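# Press the red block firmly onto the blue block

## Task

Seat the red block fully down onto the blue block so it rests flush against it rather than perched on the studs, with both blocks still on the table. The fit is tight, so they must be closely aligned and need a firm press. It only counts if the blocks stay joined once the robot lets go.

## Robot and tools

Robot: one arm with six revolute joints and a parallel two-finger gripper. Now and then an outside force may briefly pull on a held part or nudge a loose object. Nothing may leave the table.

Frame: all reported positions use the scene frame. Its origin is on the table surface directly under the arm's base; +z is up, and +y lies to the left when facing along +x. The base itself may be slightly tilted relative to the table. The printed hand position is approximate and gets less accurate the farther the arm reaches.

Gripper: the fingers point along the gripper's own +z axis and open and close along its y axis. end_effector_position is the spot between the pads when closed, roughly 2 cm short of the fingertips; closing pushes the tips about 10 mm farther along +z.

Tool execute_actions takes "actions": a list that is empty or holds exactly one item, plus optional "pictures" (boolean). An empty list commands nothing and returns the state with images. An item {"rows": [...], "steps": n} is a motion: rows is a list of 1 to 15 rows, n is 1 to 15 (default 15), each step lasting 1/30 s. Each row drives one step; if there are fewer rows than steps the final row repeats. An item {"steps": n} alone is a wait of up to 300 steps, counted from the previous result and including your reply time. A motion must be at least 12 steps long. A refused call sends nothing.

Row layout: one list of 7 numbers for the single arm, in this order: waist, shoulder, elbow, forearm roll, wrist pitch, wrist roll, then the gripper opening. The first six are absolute joint target angles in radians, on the same scale as the Joint positions line, not offsets. Stated ranges: waist -6.283 to 6.283, shoulder -2.059 to 2.094, elbow -3.927 to 0.192, forearm roll -6.283 to 6.283, wrist pitch -1.693 to 3.142, wrist roll -6.283 to 6.283. The true stop may differ by up to 0.010 rad either way. A target more than 0.010 rad beyond a stated end, and beyond the joint's last reported angle, gets the call refused; a target past the real stop is clipped there, and the result then reports "joint sent to its limit" (possibly about a previous action still running). Absence of that message does not prove there is more travel. The seventh number is the absolute opening, from -1 (closed) to +1 (fully open, pads 0.084 m apart).

Motion limits: joint targets move at most 3.14 rad/s, with about 0.16 s to accelerate, and all joints are slowed together so they arrive at once. Each step the target is held within 0.623 rad of the measured angle, and targets that would put the hand more than 70 mm from its measured position are scaled back. So far moves take several calls. Between calls the arm continues toward the last row until it barely moves; a blocked, very slow push counts as stopped, so pressing deeper needs a fresh action.

Keep replies short during delicate moves.

Result lines: the state gives end_effector_position (m), end_effector_quat_wxyz, and linear and angular velocities (m/s, rad/s). Joint positions and Joint velocities list the six joints in row order, then the pad gap in metres. grip_measured is the measured opening on the command scale. "joint command not followed" means a clearance check altered or blocked targets (mounts and posts count as arm). HELD marks steps where your row was not fully applied. Joint torques list the six drive outputs; they are nonzero in free air and carry per-unit offset, scale and noise, so treat them as rough.

Gripping: to hold something, command an opening clearly below grip_measured; the larger the gap, the tighter the squeeze (about 24 N per pad at most, for objects up to ~6 cm wide). Closing fast can spike force. Commanding back the read grip_measured still applies some grip, weaker on wider parts.

Tool zoom_image: {"camera": one of "cam_high", "cam_low", "cam_wrist", "region": [x0, y0, x1, y1]} in pixels of that camera's last full 896x504 image, origin top-left, at most 504 by 504. It returns a magnified view. Images arrive only with an empty action list or "pictures": true. Calibration (K, distortion, T_world_to_cam) was supplied per camera; fixed cameras can be off by a couple of degrees and several millimetres, and the wrist camera pose is derived from joint readings.

Tool finished_scene: {"scene": n} closes the current scene (give its number) and is final; its result reports success and the next task. Replying without any tool call ends everything.

Avoid: torque faults (waist and shoulder 47 N m, elbow and forearm roll 28.2, wrist pitch and wrist roll 18.8, held weight included), which stop the arm, back the joint off, pause 10 s and drop the rest of the call. Avoid motor overheating from long holds: a MOTOR HOT warning comes at 65 °C and brakes engage at 80 °C. Avoid drops, slips, slamming, hard impacts and excessive pressing; press firmly but controlled, then release and confirm the blocks stay mated.

Each tool is called by a JSON object that holds its "name" and its "arguments".

## Session

{"name": "execute_actions", "arguments": {"actions": []}}

Scene clock: 0.00 s of 11933.50 s.
end_effector_position=(+0.1915, +0.2901, +0.3864) grip_measured=+1.00 end_effector_quat_wxyz=(-0.173, -0.560, +0.402, +0.703) end_effector_velocity=(-0.000, +0.000, +0.000) end_effector_angular_velocity=(+0.000, -0.000, +0.001)
Joint positions: [ 0.21   0.105 -1.048  0.986  2.207  1.554  0.084]
Joint velocities: [ 0.001  0.    -0.001  0.     0.     0.    -0.   ]
Joint torques (N m, as the arm reports them, + toward a larger angle): no reading

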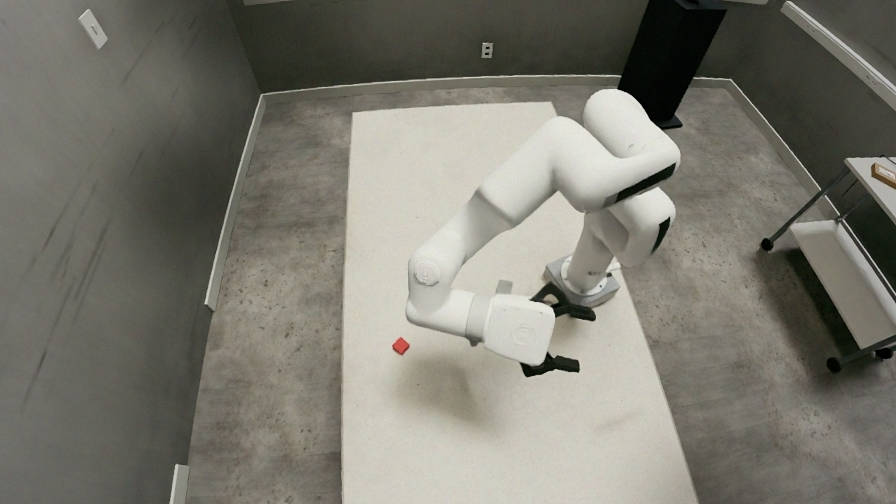

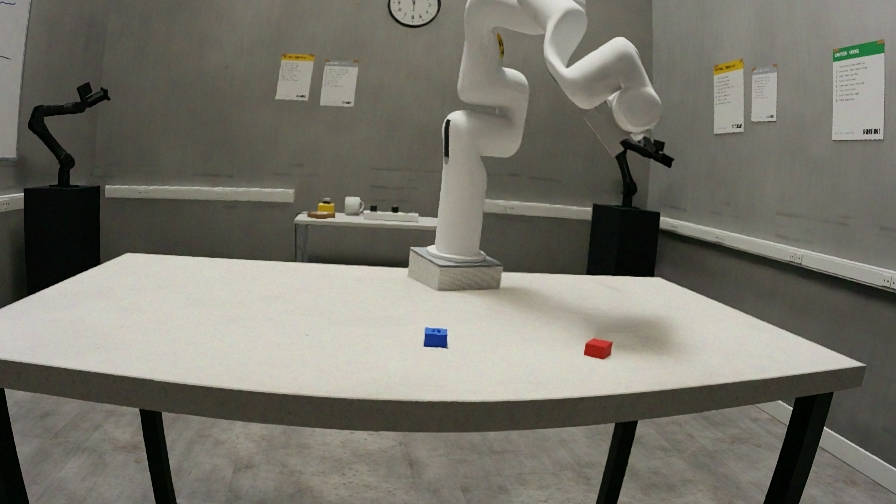

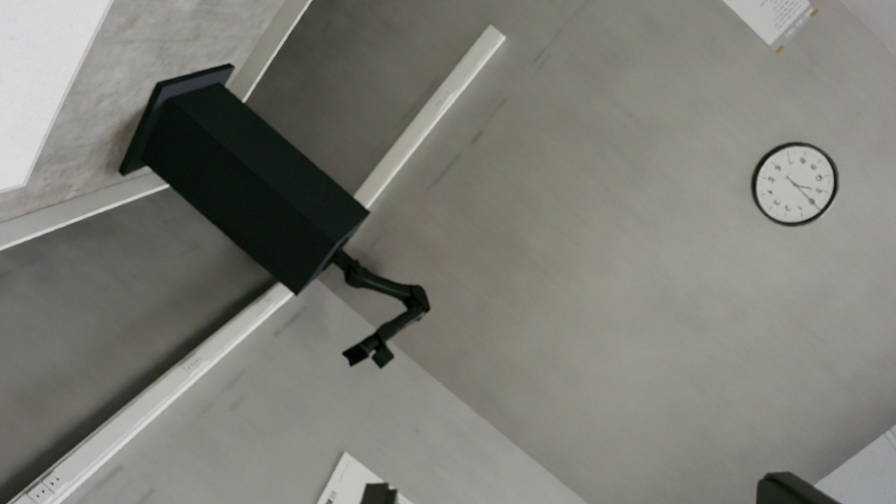

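{"name": "execute_actions", "arguments": {"actions": [{"rows":[[-0.1,0.15,-1.2,0,1.05,0,1]],"steps":15}]}}

{"name": "execute_actions", "arguments": {"actions": [{"steps":30}], "pictures": true}}

Scene clock: 0.77 s of 11933.50 s.
end_effector_position=(+0.1954, +0.2882, +0.3801) grip_measured=+1.00 end_effector_quat_wxyz=(-0.165, -0.569, +0.406, +0.696) end_effector_velocity=(+0.139, -0.072, -0.212) end_effector_angular_velocity=(-0.034, -0.959, -0.276)
Joint positions: [ 0.202  0.106 -1.052  0.967  2.188  1.534  0.084]
Joint velocities: [-0.273  0.037 -0.147 -0.624 -0.624 -0.635  0.   ]
Joint torques (N m, as the arm reports them, + toward a larger angle): [ -9.72 -19.4  -11.25  -1.45  -0.99  -0.49]
Steps of this call (steps 1 to 20: nothing new was sent; steps 21 to 23: the first 3 steps of this action). Readings (joint positions):
21: [0.210 0.105 -1.048 0.986 2.206 1.554]
22: [0.208 0.105 -1.049 0.982 2.202 1.549]
23: the state above

Scene clock: 1.77 s of 11933.50 s.
end_effector_position=(+0.4406, +0.0862, +0.1980) grip_measured=+1.00 end_effector_quat_wxyz=(-0.017, +0.946, -0.263, -0.188) end_effector_velocity=(+0.272, -0.213, -0.018) end_effector_angular_velocity=(+0.022, -1.194, +1.610)
Joint positions: [-0.052  0.143 -1.176  0.188  1.306  0.553  0.084]
Joint velocities: [-0.168  0.025 -0.082 -0.647 -0.881 -1.64  -0.   ]
Joint torques (N m, as the arm reports them, + toward a larger angle): [  2.3  -24.7  -12.03   0.08  -2.1    0.15]
Kept back: nothing.
Steps of this call (steps 1 to 12: the last 12 steps of your previous action; steps 13 to 30: the robot went on to your last target). Readings (joint positions):
1: [0.190 0.108 -1.059 0.942 2.162 1.509]
2: [0.175 0.110 -1.066 0.912 2.132 1.479]
4: [0.145 0.114 -1.080 0.853 2.074 1.421]
8: [0.101 0.121 -1.101 0.743 1.964 1.311]
30: the state above
camera_calibration (this result's frames):
cam_wrist: T_world_to_cam=[[-0.500756, -0.862856, 0.068723, 0.315479], [-0.792767, 0.489054, 0.363795, 0.305875], [-0.347512, 0.127691, -0.92894, 0.458738], [0, 0, 0, 1]] pos_world=[0.559883, 0.0640464, 0.293184]

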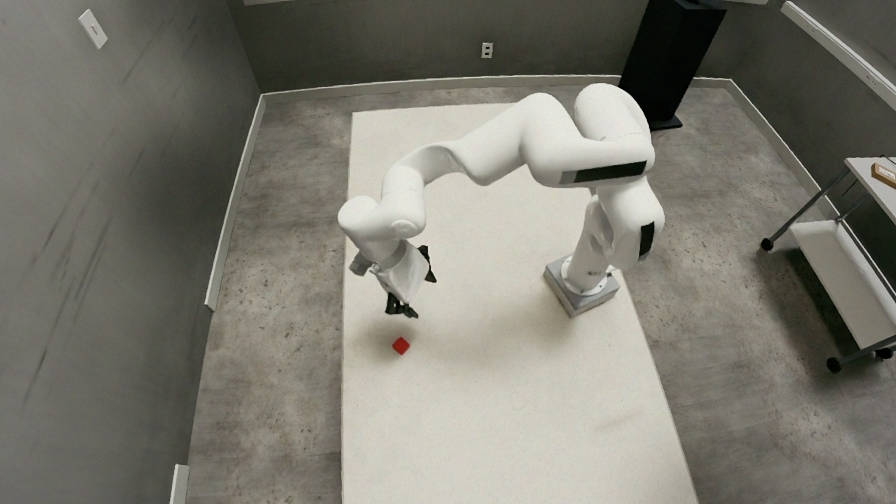

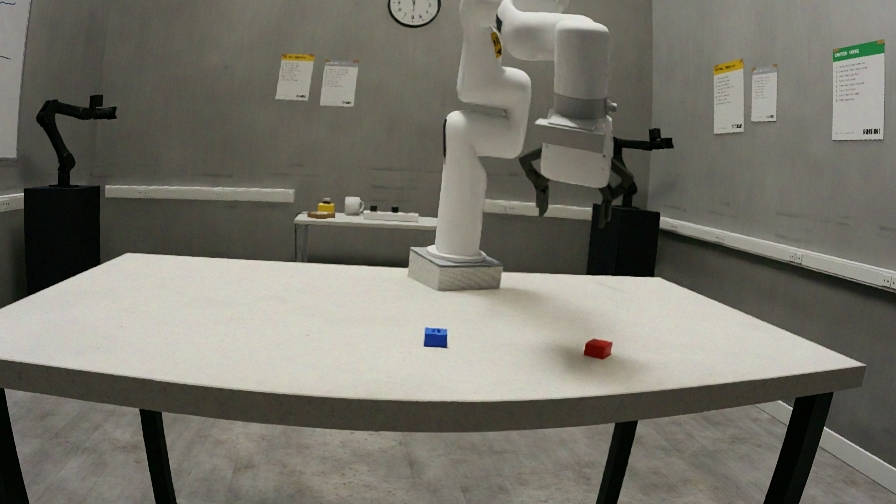

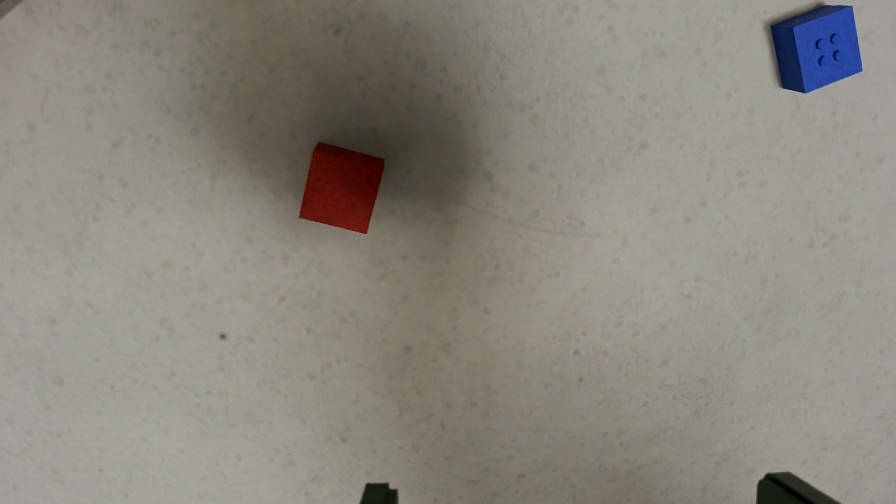

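{"name": "execute_actions", "arguments": {"actions": [{"steps":25}], "pictures": true}}

Scene clock: 2.60 s of 11933.50 s.
end_effector_position=(+0.5189, +0.0275, +0.2063) grip_measured=+1.00 end_effector_quat_wxyz=(+0.011, +0.999, +0.023, -0.038) end_effector_velocity=(+0.000, -0.000, -0.000) end_effector_angular_velocity=(-0.000, -0.000, +0.003)
Joint positions: [-0.1    0.15  -1.2    0.     1.05   0.     0.084]
Joint velocities: [-0.     0.001 -0.    -0.001 -0.001 -0.003 -0.   ]
Joint torques (N m, as the arm reports them, + toward a larger angle): [  1.54 -25.85 -12.1   -0.32  -2.87   0.38]
Kept back: nothing.
Steps of this call (steps 1 to 25: the robot went on to your last target). Readings (joint positions):
1: [-0.057 0.144 -1.179 0.166 1.277 0.496]
2: [-0.063 0.145 -1.182 0.145 1.247 0.436]
4: [-0.074 0.146 -1.187 0.102 1.189 0.308]
8: [-0.092 0.149 -1.197 0.032 1.093 0.097]
25: the state above
camera_calibration (this result's frames):
cam_wrist: T_world_to_cam=[[0.0493889, -0.99848, 0.0244633, 0.0308731], [-0.996098, -0.0474478, 0.074418, 0.573561], [-0.0731441, -0.0280433, -0.996927, 0.377111], [0, 0, 0, 1]] pos_world=[0.597382, 0.0686158, 0.332513]

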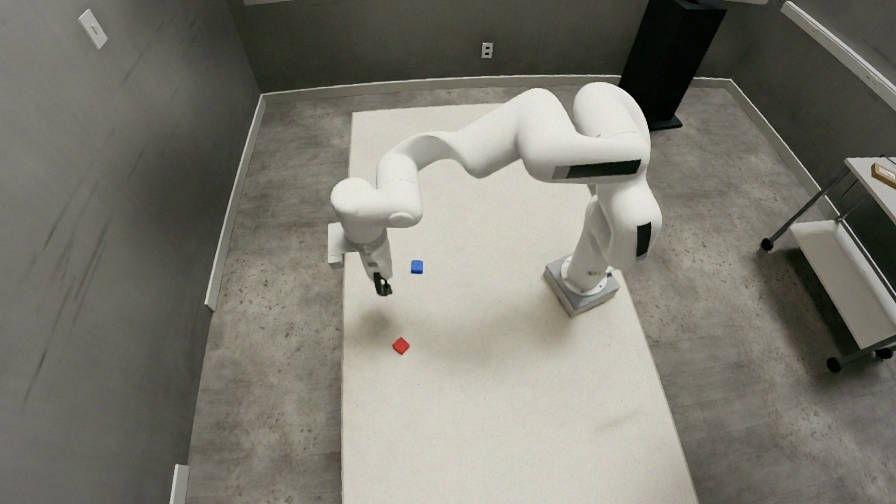

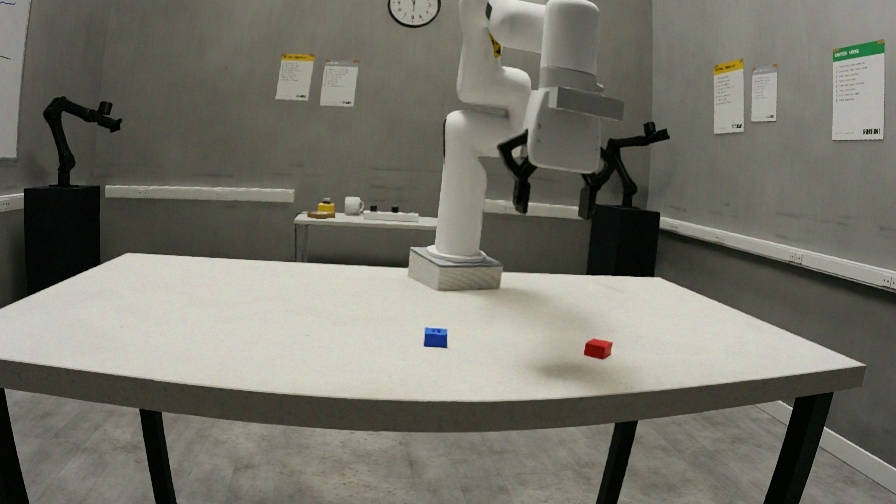

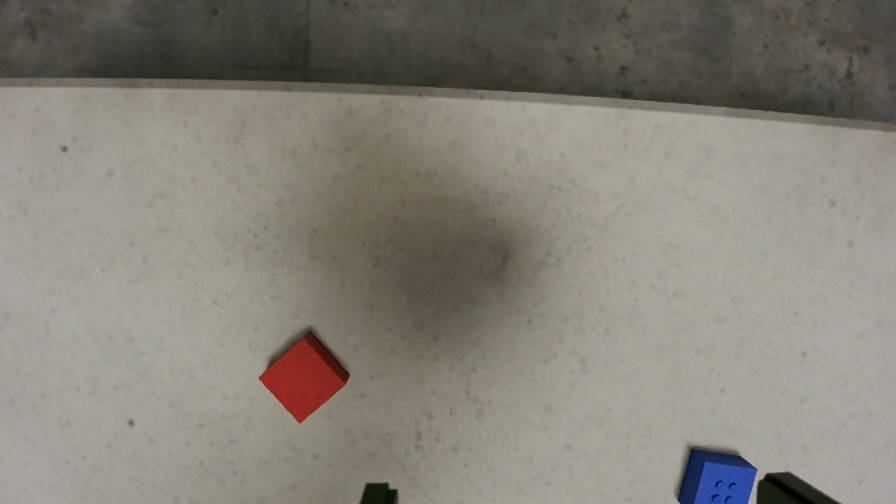

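{"name": "execute_actions", "arguments": {"actions": [{"rows":[[0.107,0.292,-1.039,0,0.668,-0.53,0.6]],"steps":15}]}}

{"name": "execute_actions", "arguments": {"actions": [{"steps":28}], "pictures": true}}

Scene clock: 5.63 s of 11933.50 s.
end_effector_position=(+0.5206, +0.0303, +0.2038) grip_measured=+0.75 end_effector_quat_wxyz=(+0.011, +0.999, +0.036, -0.034) end_effector_velocity=(+0.045, +0.109, -0.097) end_effector_angular_velocity=(+0.069, -0.185, +0.880)
Joint positions: [-0.094  0.153 -1.196 -0.     1.035 -0.02   0.075]
Joint velocities: [ 0.215  0.129  0.152 -0.004 -0.487 -0.661 -0.072]
Joint torques (N m, as the arm reports them, + toward a larger angle): [ 13.14 -17.43  -9.07  -0.37  -3.9   -0.67]
Steps of this call (steps 1 to 15: the robot went on to your last target; steps 16 to 88: nothing new was sent; steps 89 to 91: the first 3 steps of this action). Readings (joint positions):
89: [-0.100 0.150 -1.200 -0.000 1.050 -0.000]
90: [-0.099 0.151 -1.199 -0.000 1.047 -0.005]
91: the state above

Scene clock: 6.57 s of 11933.50 s.
end_effector_position=(+0.5065, +0.1311, +0.0998) grip_measured=+0.59 end_effector_quat_wxyz=(+0.002, +0.924, +0.381, +0.000) end_effector_velocity=(-0.001, +0.001, -0.001) end_effector_angular_velocity=(-0.000, +0.001, +0.004)
Joint positions: [ 0.107  0.292 -1.039  0.     0.668 -0.53   0.069]
Joint velocities: [ 0.002  0.001  0.002 -0.    -0.002 -0.002 -0.   ]
Joint torques (N m, as the arm reports them, + toward a larger angle): [  2.22 -26.13 -10.59  -0.81  -3.04   0.31]
Kept back: nothing.
Steps of this call (steps 1 to 12: the last 12 steps of your previous action; steps 13 to 28: the robot went on to your last target). Readings (joint positions):
1: [-0.084 0.160 -1.188 -0.000 1.014 -0.050]
2: [-0.069 0.170 -1.177 -0.000 0.986 -0.088]
4: [-0.035 0.195 -1.149 0.000 0.929 -0.167]
8: [0.025 0.236 -1.102 0.000 0.820 -0.319]
28: the state above
camera_calibration (this result's frames):
cam_wrist: T_world_to_cam=[[0.706816, -0.707344, 0.00871034, -0.232064], [-0.707371, -0.706842, -0.0000044948, 0.521714], [0.00616002, -0.00615826, -0.999962, 0.230195], [0, 0, 0, 1]] pos_world=[0.531654, 0.206038, 0.23221]

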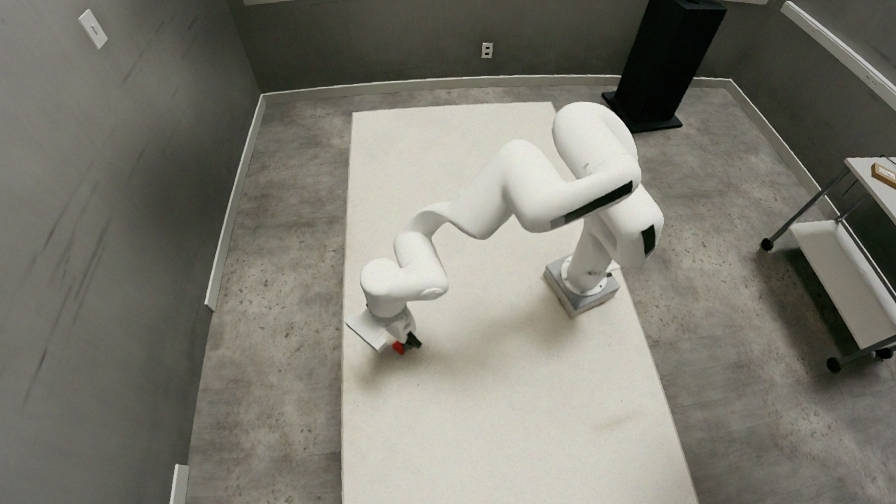

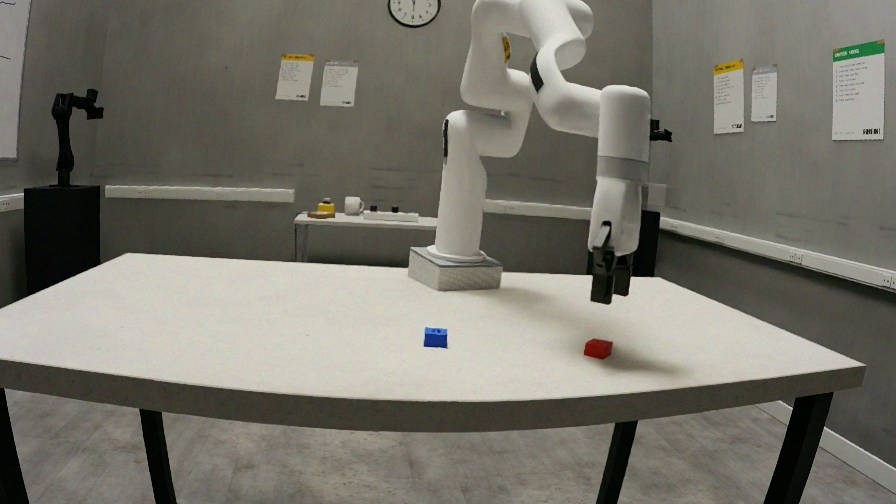

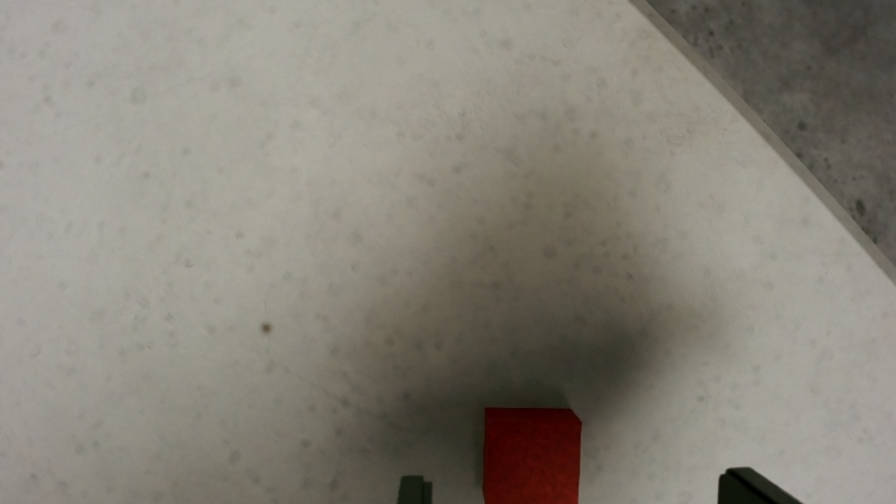

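{"name": "execute_actions", "arguments": {"actions": [{"rows":[[0.108,0.31,-1.034,0,0.645,-0.53,0.4],[0.109,0.33,-1.028,0,0.619,-0.53,0.4],[0.109,0.35,-1.024,0,0.595,-0.53,0.4],[0.109,0.37,-1.023,0,0.574,-0.53,0.4],[0.109,0.39,-1.023,0,0.554,-0.53,0.4],[0.109,0.41,-1.024,0,0.535,-0.53,0.4],[0.109,0.43,-1.025,0,0.516,-0.53,0.4],[0.109,0.445,-1.027,0,0.503,-0.53,0.4],[0.109,0.457,-1.0286,0,0.492,-0.53,0.4]],"steps":15}]}}

{"name": "execute_actions", "arguments": {"actions": [{"steps":18}], "pictures": true}}

{"name": "zoom_image", "arguments": {"camera": "cam_low", "region": [400,270,680,390]}}

Scene clock: 7.80 s of 11933.50 s.
end_effector_position=(+0.5070, +0.1315, +0.0976) grip_measured=+0.47 end_effector_quat_wxyz=(+0.003, +0.924, +0.382, +0.001) end_effector_velocity=(+0.010, +0.008, -0.064) end_effector_angular_velocity=(+0.014, -0.052, +0.011)
Joint positions: [ 0.107  0.297 -1.038 -0.     0.66  -0.53   0.064]
Joint velocities: [ 0.01   0.144  0.024 -0.    -0.223 -0.    -0.038]
Joint torques (N m, as the arm reports them, + toward a larger angle): [  1.86 -20.63  -9.13  -0.73  -2.91   0.21]
Steps of this call (steps 1 to 30: the robot went on to your last target; steps 31 to 34: nothing new was sent; steps 35 to 37: the first 3 steps of this action). Readings (joint positions):
35: [0.107 0.292 -1.039 -0.000 0.668 -0.530]
36: [0.107 0.293 -1.039 -0.000 0.666 -0.530]
37: the state above

Scene clock: 8.40 s of 11933.50 s.
end_effector_position=(+0.5027, +0.1310, +0.0281) grip_measured=+0.39 end_effector_quat_wxyz=(+0.002, +0.924, +0.383, +0.001) end_effector_velocity=(-0.003, +0.000, -0.008) end_effector_angular_velocity=(-0.001, +0.004, +0.001)
Joint positions: [ 0.109  0.455 -1.029 -0.     0.493 -0.53   0.061]
Joint velocities: [ 0.002  0.017  0.003  0.    -0.016  0.001 -0.   ]
Joint torques (N m, as the arm reports them, + toward a larger angle): [  1.71 -28.22  -9.7   -0.68  -3.19   0.14]
Kept back: nothing.
Steps of this call (steps 1 to 12: the last 12 steps of your previous action; steps 13 to 18: the robot went on to your last target). Readings (joint positions):
1: [0.108 0.303 -1.037 -0.000 0.651 -0.530]
2: [0.108 0.313 -1.035 -0.000 0.638 -0.530]
4: [0.108 0.341 -1.030 -0.000 0.608 -0.530]
8: [0.109 0.409 -1.025 0.000 0.541 -0.530]
18: the state above
camera_calibration (this result's frames):
cam_wrist: T_world_to_cam=[[0.708726, -0.705421, 0.00938477, -0.229969], [-0.705441, -0.708767, -0.00151824, 0.518254], [0.00772261, -0.00554438, -0.999955, 0.157666], [0, 0, 0, 1]] pos_world=[0.527365, 0.205971, 0.160604]

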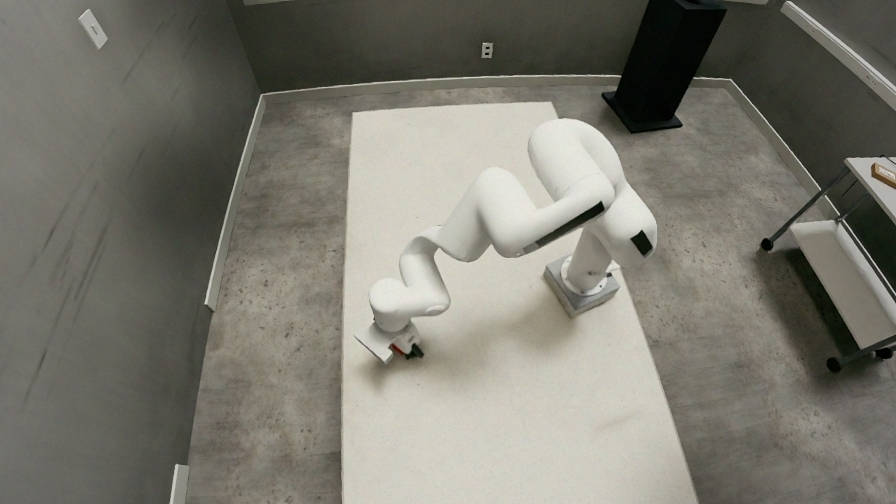

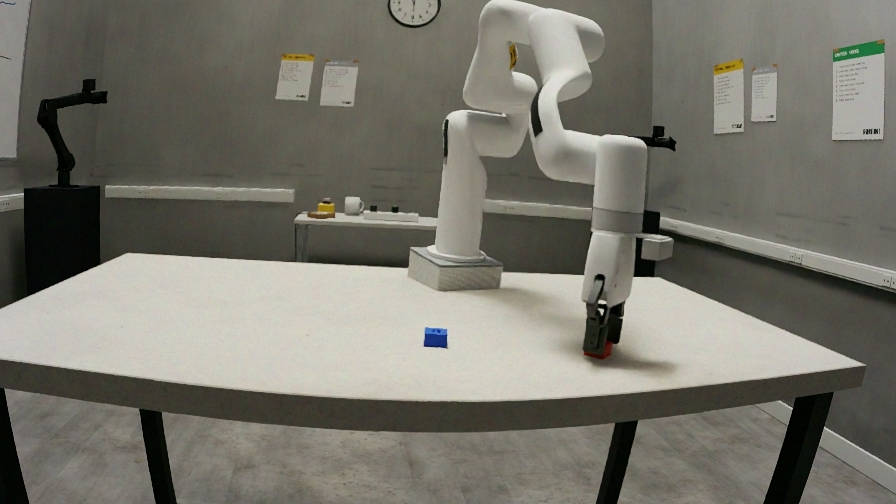

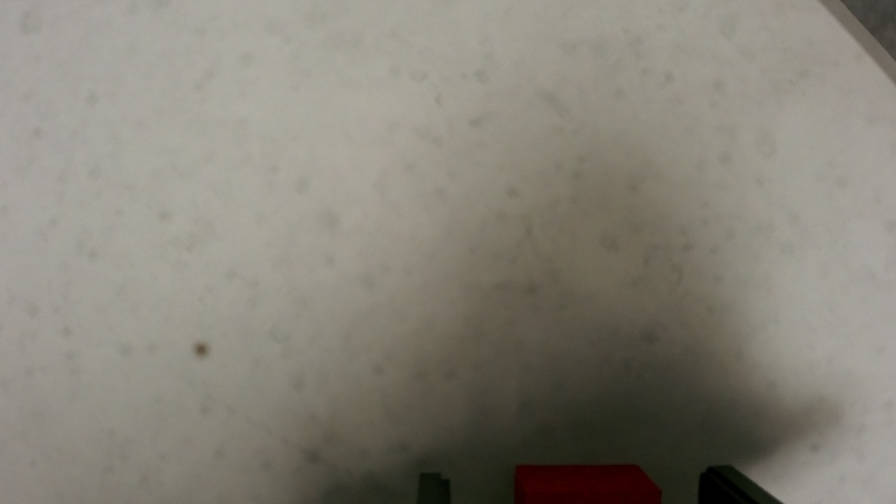

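Region (400, 270, 680, 390) of cam_low's 896x504 image, scaled by 1.800, with more detail than that image has; it fills the top 216 rows of this view, and the rest is white.

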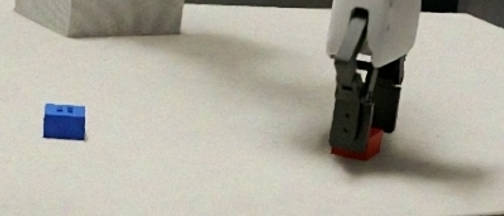

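{"name": "execute_actions", "arguments": {"actions": [{"rows":[[0.109,0.466,-1.03,0,0.485,-0.53,0.3],[0.109,0.466,-1.03,0,0.485,-0.53,0.2],[0.109,0.466,-1.03,0,0.485,-0.53,0.1],[0.109,0.466,-1.03,0,0.485,-0.53,0],[0.109,0.466,-1.03,0,0.485,-0.53,-0.1],[0.109,0.466,-1.03,0,0.485,-0.53,-0.2],[0.109,0.466,-1.03,0,0.485,-0.53,-0.3],[0.109,0.466,-1.03,0,0.485,-0.53,-0.4],[0.109,0.466,-1.03,0,0.485,-0.53,-0.5],[0.109,0.466,-1.03,0,0.485,-0.53,-0.7],[0.109,0.466,-1.03,0,0.485,-0.53,-1]],"steps":15}]}}

{"name": "execute_actions", "arguments": {"actions": [{"rows":[[0.109,0.466,-1.03,0,0.485,-0.53,-1],[0.109,0.44,-1.025,0,0.506,-0.53,-1],[0.109,0.4,-1.02,0,0.54,-0.53,-1],[0.109,0.33,-1.02,0,0.61,-0.53,-1]],"steps":12}]}}

{"name": "execute_actions", "arguments": {"actions": [{"rows":[[-0.377,0.1775,-0.79,0.076,0.544,-0.206,-1]],"steps":15}]}}

{"name": "execute_actions", "arguments": {"actions": [{"steps":34}], "pictures": true}}

Scene clock: 9.73 s of 11933.50 s.
end_effector_position=(+0.5023, +0.1309, +0.0262) grip_measured=+0.27 end_effector_quat_wxyz=(+0.002, +0.924, +0.383, +0.001) end_effector_velocity=(+0.000, -0.001, -0.017) end_effector_angular_velocity=(-0.000, +0.001, -0.002)
Joint positions: [ 0.109  0.459 -1.029 -0.     0.49  -0.53   0.056]
Joint velocities: [-0.001  0.045 -0.01  -0.    -0.035  0.001 -0.088]
Joint torques (N m, as the arm reports them, + toward a larger angle): [  2.01 -26.65  -9.66  -0.71  -2.94   0.38]
Steps of this call (steps 1 to 15: the robot went on to your last target; steps 16 to 37: nothing new was sent; steps 38 to 40: the first 3 steps of this action). Readings (joint positions):
38: [0.109 0.457 -1.029 0.000 0.492 -0.530]
39: [0.109 0.458 -1.029 -0.000 0.491 -0.530]
40: the state above

Scene clock: 10.13 s of 11933.50 s.
end_effector_position=(+0.5019, +0.1308, +0.0235) grip_measured=-0.28 end_effector_quat_wxyz=(+0.002, +0.924, +0.383, +0.000) end_effector_velocity=(+0.001, +0.001, +0.000) end_effector_angular_velocity=(+0.000, -0.002, -0.002)
Joint positions: [ 0.109  0.466 -1.03  -0.     0.485 -0.53   0.032]
Joint velocities: [ 0.001  0.    -0.002 -0.    -0.001  0.003  0.   ]
Joint torques (N m, as the arm reports them, + toward a larger angle): [  2.58 -26.72  -9.31  -0.6   -3.29   0.07]
Kept back: the last 12 steps of this action.
Steps of this call (steps 1 to 12: the last 12 steps of your previous action). Readings (joint positions):
1: [0.109 0.461 -1.029 -0.000 0.489 -0.530]
2: [0.109 0.462 -1.029 -0.000 0.488 -0.530]
4: [0.109 0.464 -1.029 0.000 0.487 -0.530]
8: [0.109 0.465 -1.030 -0.000 0.485 -0.530]
12: the state above

Scene clock: 10.63 s of 11933.50 s.
end_effector_position=(+0.5030, +0.1243, +0.0766) grip_measured=-0.28 end_effector_quat_wxyz=(+0.002, +0.929, +0.369, +0.001) end_effector_velocity=(-0.008, -0.257, +0.007) end_effector_angular_velocity=(+0.007, +0.021, -0.942)
Joint positions: [ 0.095  0.33  -1.012  0.003  0.6   -0.517  0.032]
Joint velocities: [-0.494 -0.181  0.266  0.087 -0.062  0.378  0.   ]
Joint torques (N m, as the arm reports them, + toward a larger angle): [-21.34 -28.15  -9.1    0.04  -2.82   0.73]
Steps of this call (steps 1 to 12: the last 12 steps of your previous action; steps 13 to 15: the first 3 steps of this action). Readings (joint positions):
13: [0.109 0.337 -1.022 0.000 0.600 -0.530]
14: [0.106 0.335 -1.019 0.001 0.602 -0.527]
15: the state above

Scene clock: 11.77 s of 11933.50 s.
end_effector_position=(+0.4486, -0.0983, +0.0849) grip_measured=-0.28 end_effector_quat_wxyz=(+0.001, +0.999, -0.044, +0.001) end_effector_velocity=(-0.001, -0.002, -0.000) end_effector_angular_velocity=(+0.000, +0.001, -0.007)
Joint positions: [-0.376  0.178 -0.79   0.076  0.544 -0.206  0.032]
Joint velocities: [-0.005 -0.001  0.002  0.001  0.001  0.001 -0.   ]
Joint torques (N m, as the arm reports them, + toward a larger angle): [  1.35 -22.78 -10.05  -0.73  -3.14   0.5 ]
Kept back: nothing.
Steps of this call (steps 1 to 12: the last 12 steps of your previous action; steps 13 to 34: the robot went on to your last target). Readings (joint positions):
1: [0.074 0.323 -1.002 0.006 0.598 -0.503]
2: [0.048 0.316 -0.990 0.010 0.595 -0.487]
4: [-0.002 0.301 -0.968 0.017 0.590 -0.457]
8: [-0.091 0.272 -0.926 0.031 0.579 -0.397]
34: the state above
camera_calibration (this result's frames):
cam_wrist: T_world_to_cam=[[-0.0849808, -0.996366, 0.00568539, -0.0262217], [-0.996377, 0.0849597, -0.00385846, 0.526412], [0.00336142, -0.00599269, -0.999976, 0.215565], [0, 0, 0, 1]] pos_world=[0.521552, -0.0695584, 0.21774]

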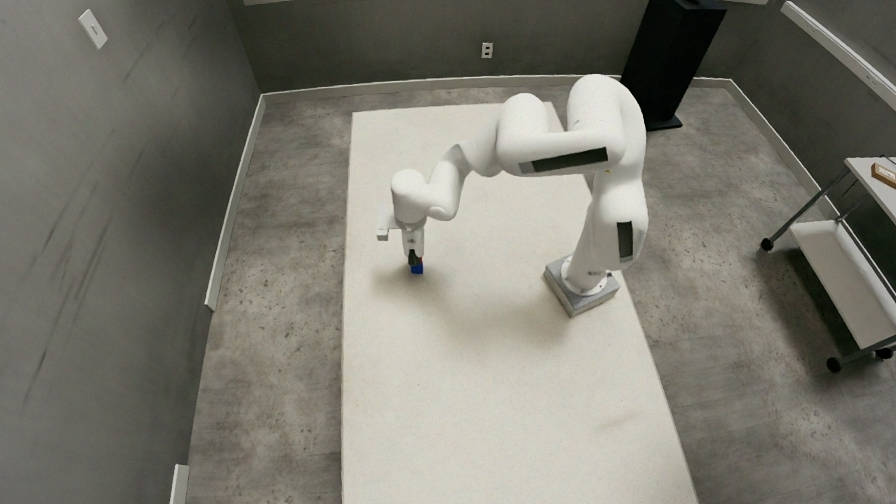

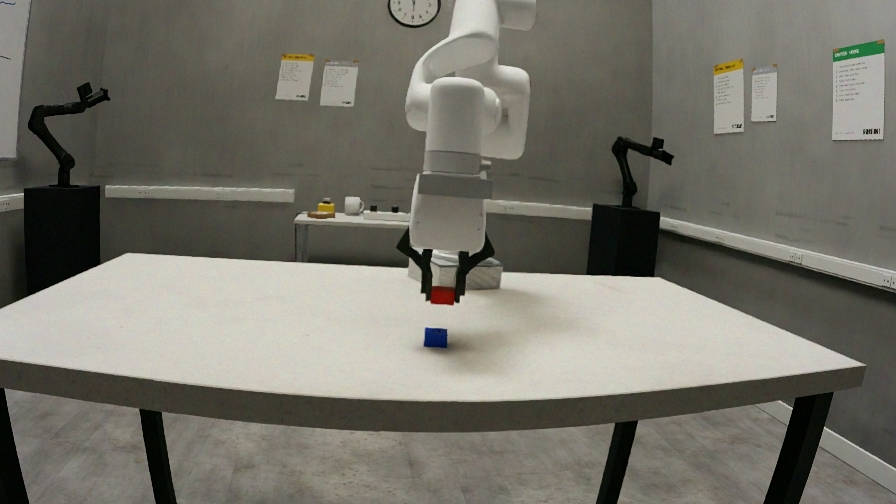

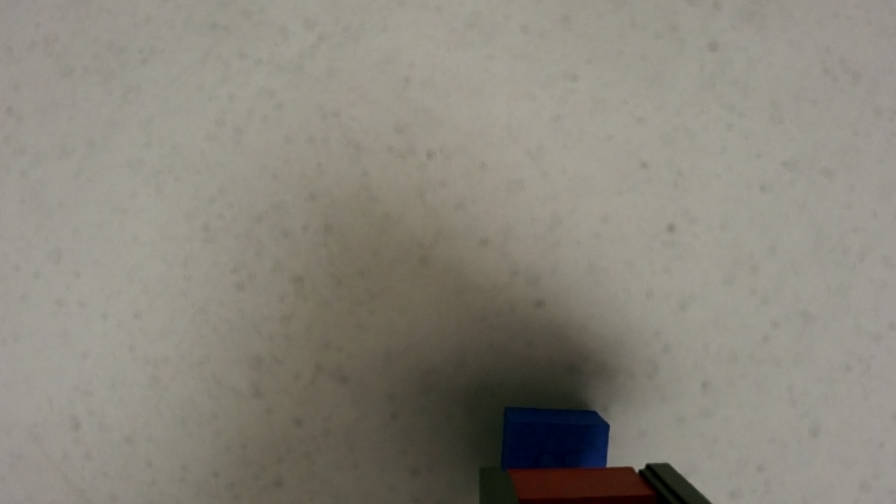

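{"name": "zoom_image", "arguments": {"camera": "cam_wrist", "region": [480,390,680,504]}}

Region (480, 390, 680, 504) of cam_wrist's 896x504 image, scaled by 2.520, with more detail than that image has; it fills the top 287 rows of this view, and the rest is white.

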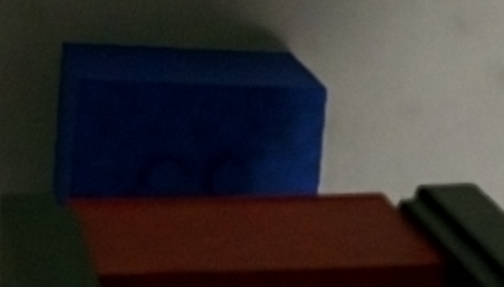

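{"name": "execute_actions", "arguments": {"actions": [{"rows":[[-0.378,0.2,-0.79,0.08,0.522,-0.2,-1],[-0.378,0.22,-0.79,0.083,0.502,-0.195,-1],[-0.379,0.24,-0.791,0.086,0.483,-0.19,-1],[-0.379,0.26,-0.792,0.089,0.464,-0.185,-1],[-0.379,0.2749,-0.7926,0.091,0.45,-0.18,-1]],"steps":15}]}}

{"name": "execute_actions", "arguments": {"actions": [{"steps":22}], "pictures": true}}

{"name": "zoom_image", "arguments": {"camera": "cam_wrist", "region": [490,420,658,504]}}

{"name": "zoom_image", "arguments": {"camera": "cam_low", "region": [400,290,480,360]}}

Scene clock: 13.23 s of 11933.50 s.
end_effector_position=(+0.4492, -0.0991, +0.0832) grip_measured=-0.28 end_effector_quat_wxyz=(+0.001, +0.999, -0.046, +0.002) end_effector_velocity=(+0.014, -0.011, -0.057) end_effector_angular_velocity=(-0.005, -0.038, -0.092)
Joint positions: [-0.377  0.183 -0.791  0.077  0.537 -0.204  0.032]
Joint velocities: [-0.007  0.178 -0.019  0.032 -0.196  0.051  0.   ]
Joint torques (N m, as the arm reports them, + toward a larger angle): [  0.85 -18.21  -9.15  -0.57  -2.97   0.22]
Steps of this call (steps 1 to 15: the robot went on to your last target; steps 16 to 41: nothing new was sent; steps 42 to 44: the first 3 steps of this action). Readings (joint positions):
42: [-0.377 0.178 -0.790 0.076 0.544 -0.206]
43: [-0.377 0.179 -0.790 0.076 0.542 -0.205]
44: the state above

Scene clock: 13.97 s of 11933.50 s.
end_effector_position=(+0.4476, -0.1021, +0.0502) grip_measured=-0.28 end_effector_quat_wxyz=(+0.001, +0.998, -0.067, +0.001) end_effector_velocity=(-0.001, +0.000, -0.002) end_effector_angular_velocity=(+0.001, +0.003, -0.002)
Joint positions: [-0.379  0.275 -0.793  0.091  0.45  -0.18   0.032]
Joint velocities: [ 0.     0.004  0.     0.    -0.001  0.001  0.   ]
Joint torques (N m, as the arm reports them, + toward a larger angle): [  1.15 -23.98  -9.11  -0.53  -3.     0.3 ]
Kept back: nothing.
Steps of this call (steps 1 to 12: the last 12 steps of your previous action; steps 13 to 22: the robot went on to your last target). Readings (joint positions):
1: [-0.377 0.191 -0.791 0.079 0.529 -0.202]
2: [-0.378 0.202 -0.791 0.080 0.518 -0.199]
4: [-0.378 0.229 -0.791 0.084 0.494 -0.193]
8: [-0.379 0.264 -0.791 0.089 0.463 -0.184]
22: the state above
camera_calibration (this result's frames):
cam_wrist: T_world_to_cam=[[-0.130539, -0.991428, 0.00550052, -0.00894913], [-0.991438, 0.130519, -0.00387776, 0.528011], [0.0031266, -0.00595963, -0.999977, 0.18091], [0, 0, 0, 1]] pos_world=[0.521756, -0.0767097, 0.183003]

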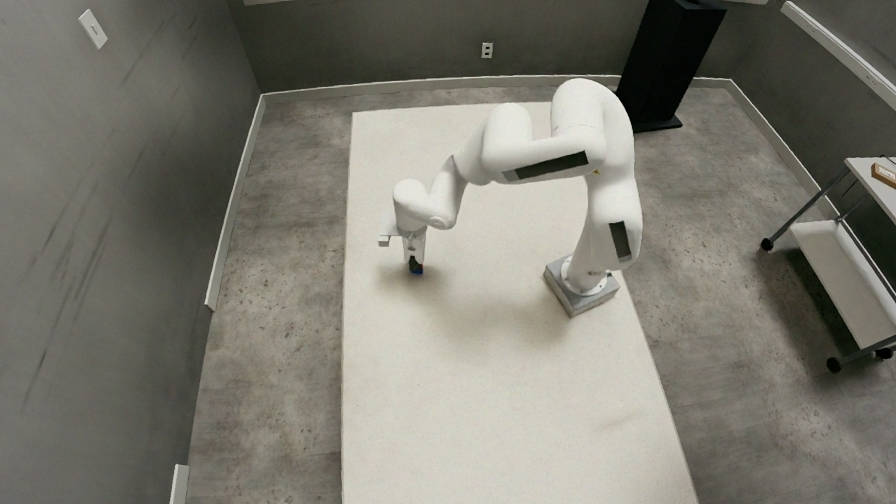

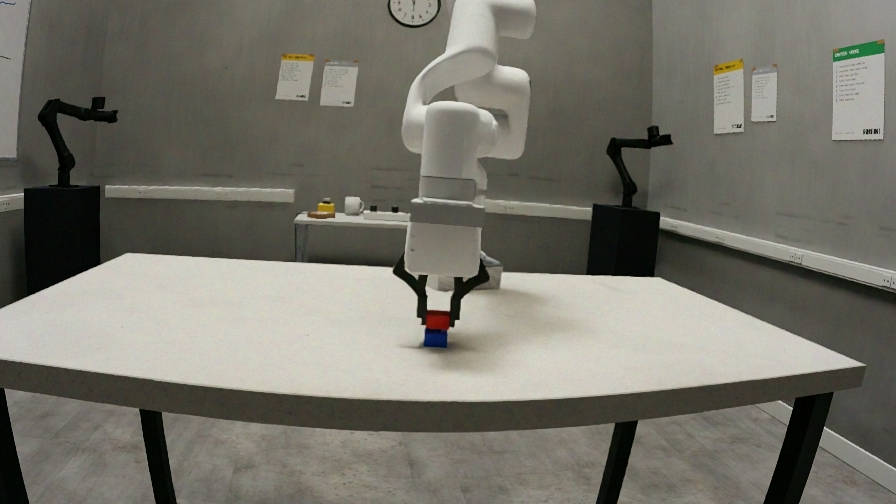

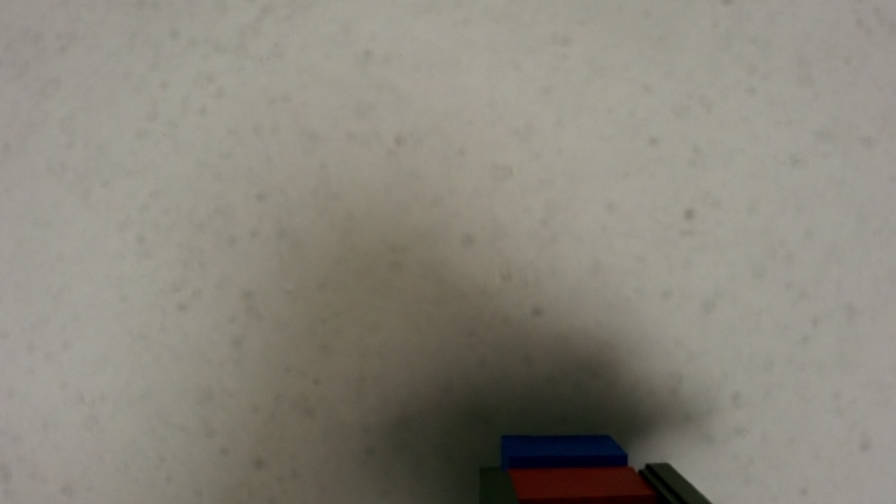

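Region (490, 420, 658, 504) of cam_wrist's 896x504 image, scaled by 3.000, with more detail than that image has.

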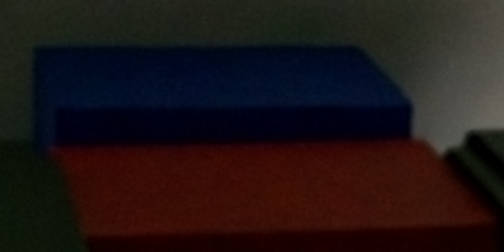

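Region (400, 290, 480, 360) of cam_low's 896x504 image, scaled by 6.300, with more detail than that image has; it fills the top 441 rows of this view, and the rest is white.

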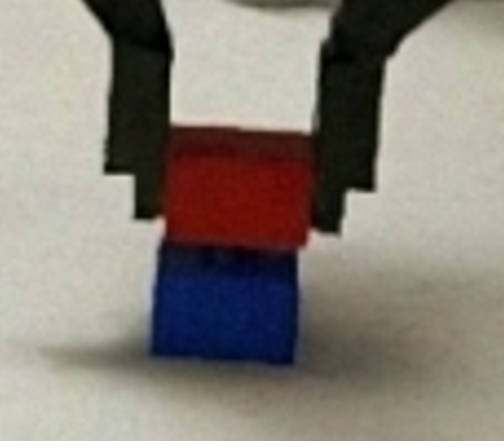

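{"name": "execute_actions", "arguments": {"actions": [{"rows":[[-0.380,0.2872,-0.7971,0.0925,0.4422,-0.169,-1]],"steps":12}]}}

{"name": "execute_actions", "arguments": {"actions": [{"steps":20}], "pictures": true}}

{"name": "zoom_image", "arguments": {"camera": "cam_wrist", "region": [490,420,658,504]}}

{"name": "zoom_image", "arguments": {"camera": "cam_low", "region": [400,290,480,360]}}

Scene clock: 14.83 s of 11933.50 s.
end_effector_position=(+0.4475, -0.1021, +0.0500) grip_measured=-0.28 end_effector_quat_wxyz=(+0.001, +0.998, -0.067, +0.001) end_effector_velocity=(+0.001, -0.000, +0.001) end_effector_angular_velocity=(-0.000, -0.002, -0.001)
Joint positions: [-0.379  0.275 -0.793  0.091  0.45  -0.18   0.032]
Joint velocities: [-0.    -0.001 -0.     0.001 -0.001  0.    -0.   ]
Joint torques (N m, as the arm reports them, + toward a larger angle): [  1.49 -23.83  -9.15  -0.82  -3.22   0.39]
Kept back: the last 12 steps of this action.
Steps of this call (steps 1 to 15: the robot went on to your last target; steps 16 to 26: nothing new was sent). Readings (joint positions):
1: [-0.379 0.275 -0.793 0.091 0.450 -0.180]
2: [-0.379 0.275 -0.793 0.091 0.450 -0.180]
4: [-0.379 0.275 -0.793 0.091 0.450 -0.180]
8: [-0.379 0.275 -0.793 0.091 0.450 -0.180]
26: the state above

Scene clock: 15.50 s of 11933.50 s.
end_effector_position=(+0.4482, -0.1030, +0.0466) grip_measured=-0.28 end_effector_quat_wxyz=(+0.001, +0.997, -0.073, +0.001) end_effector_velocity=(+0.000, -0.000, +0.000) end_effector_angular_velocity=(-0.000, -0.001, -0.003)
Joint positions: [-0.38   0.287 -0.797  0.092  0.442 -0.169  0.032]
Joint velocities: [-0.001 -0.    -0.    -0.     0.     0.002 -0.   ]
Joint torques (N m, as the arm reports them, + toward a larger angle): [  1.08 -23.67  -9.48  -0.58  -3.08   0.34]
Kept back: nothing.
Steps of this call (steps 1 to 12: the last 12 steps of your previous action; steps 13 to 20: the robot went on to your last target). Readings (joint positions):
1: [-0.379 0.275 -0.793 0.091 0.450 -0.180]
2: [-0.379 0.276 -0.793 0.091 0.449 -0.179]
4: [-0.379 0.280 -0.795 0.092 0.447 -0.175]
8: [-0.380 0.285 -0.796 0.092 0.444 -0.171]
20: the state above
camera_calibration (this result's frames):
cam_wrist: T_world_to_cam=[[-0.144096, -0.989548, 0.00552013, -0.00347594], [-0.989559, 0.144077, -0.00371526, 0.529295], [0.00288111, -0.00599785, -0.999978, 0.177399], [0, 0, 0, 1]] pos_world=[0.522757, -0.0786348, 0.179381]

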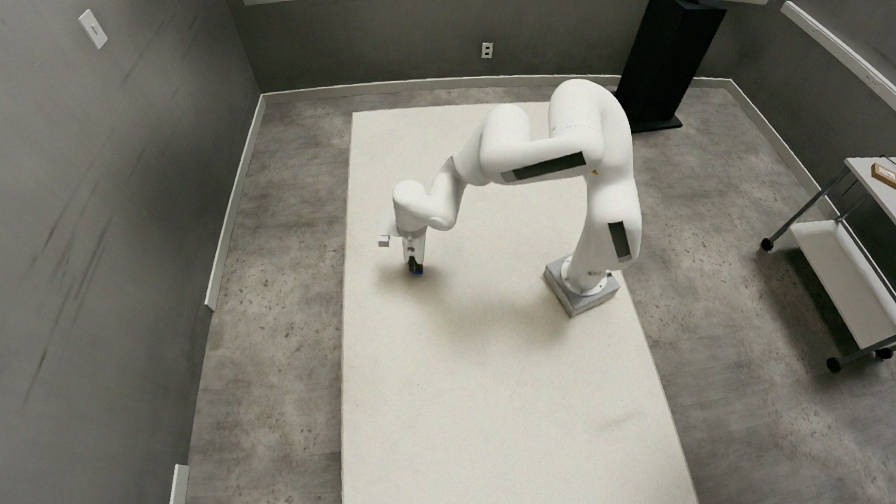

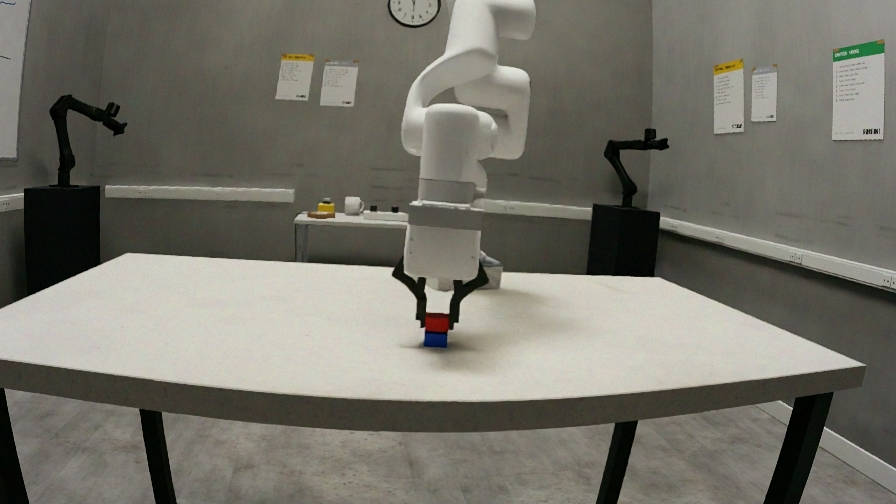

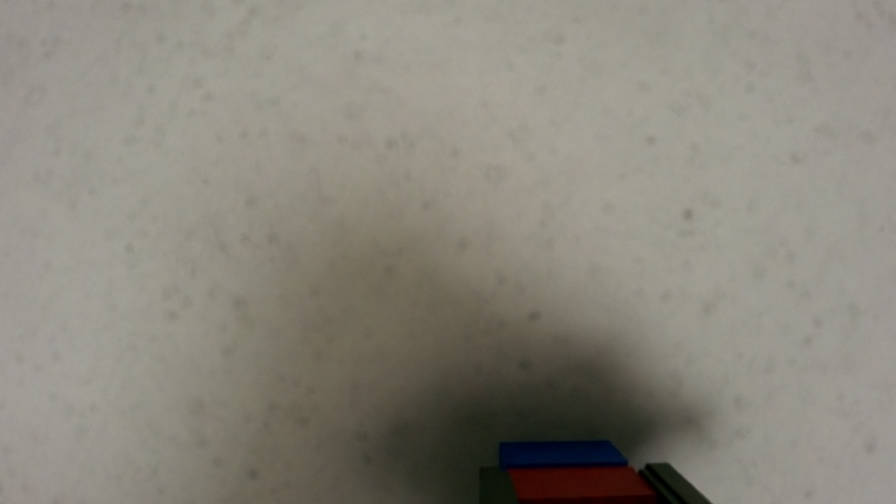

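Region (490, 420, 658, 504) of cam_wrist's 896x504 image, scaled by 3.000, with more detail than that image has.

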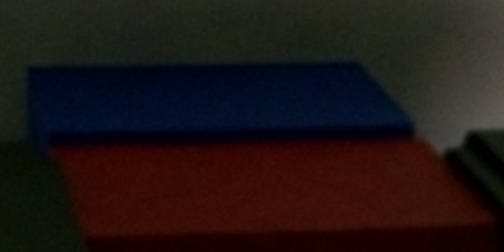

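Region (400, 290, 480, 360) of cam_low's 896x504 image, scaled by 6.300, with more detail than that image has; it fills the top 441 rows of this view, and the rest is white.

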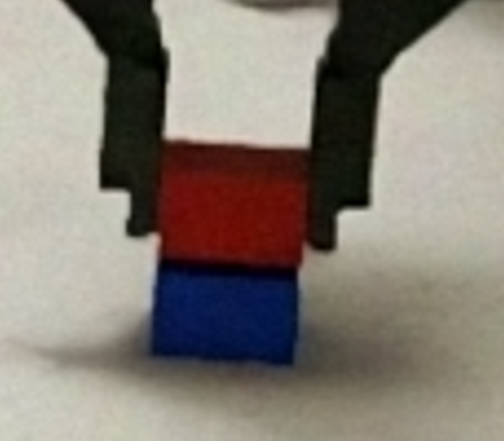

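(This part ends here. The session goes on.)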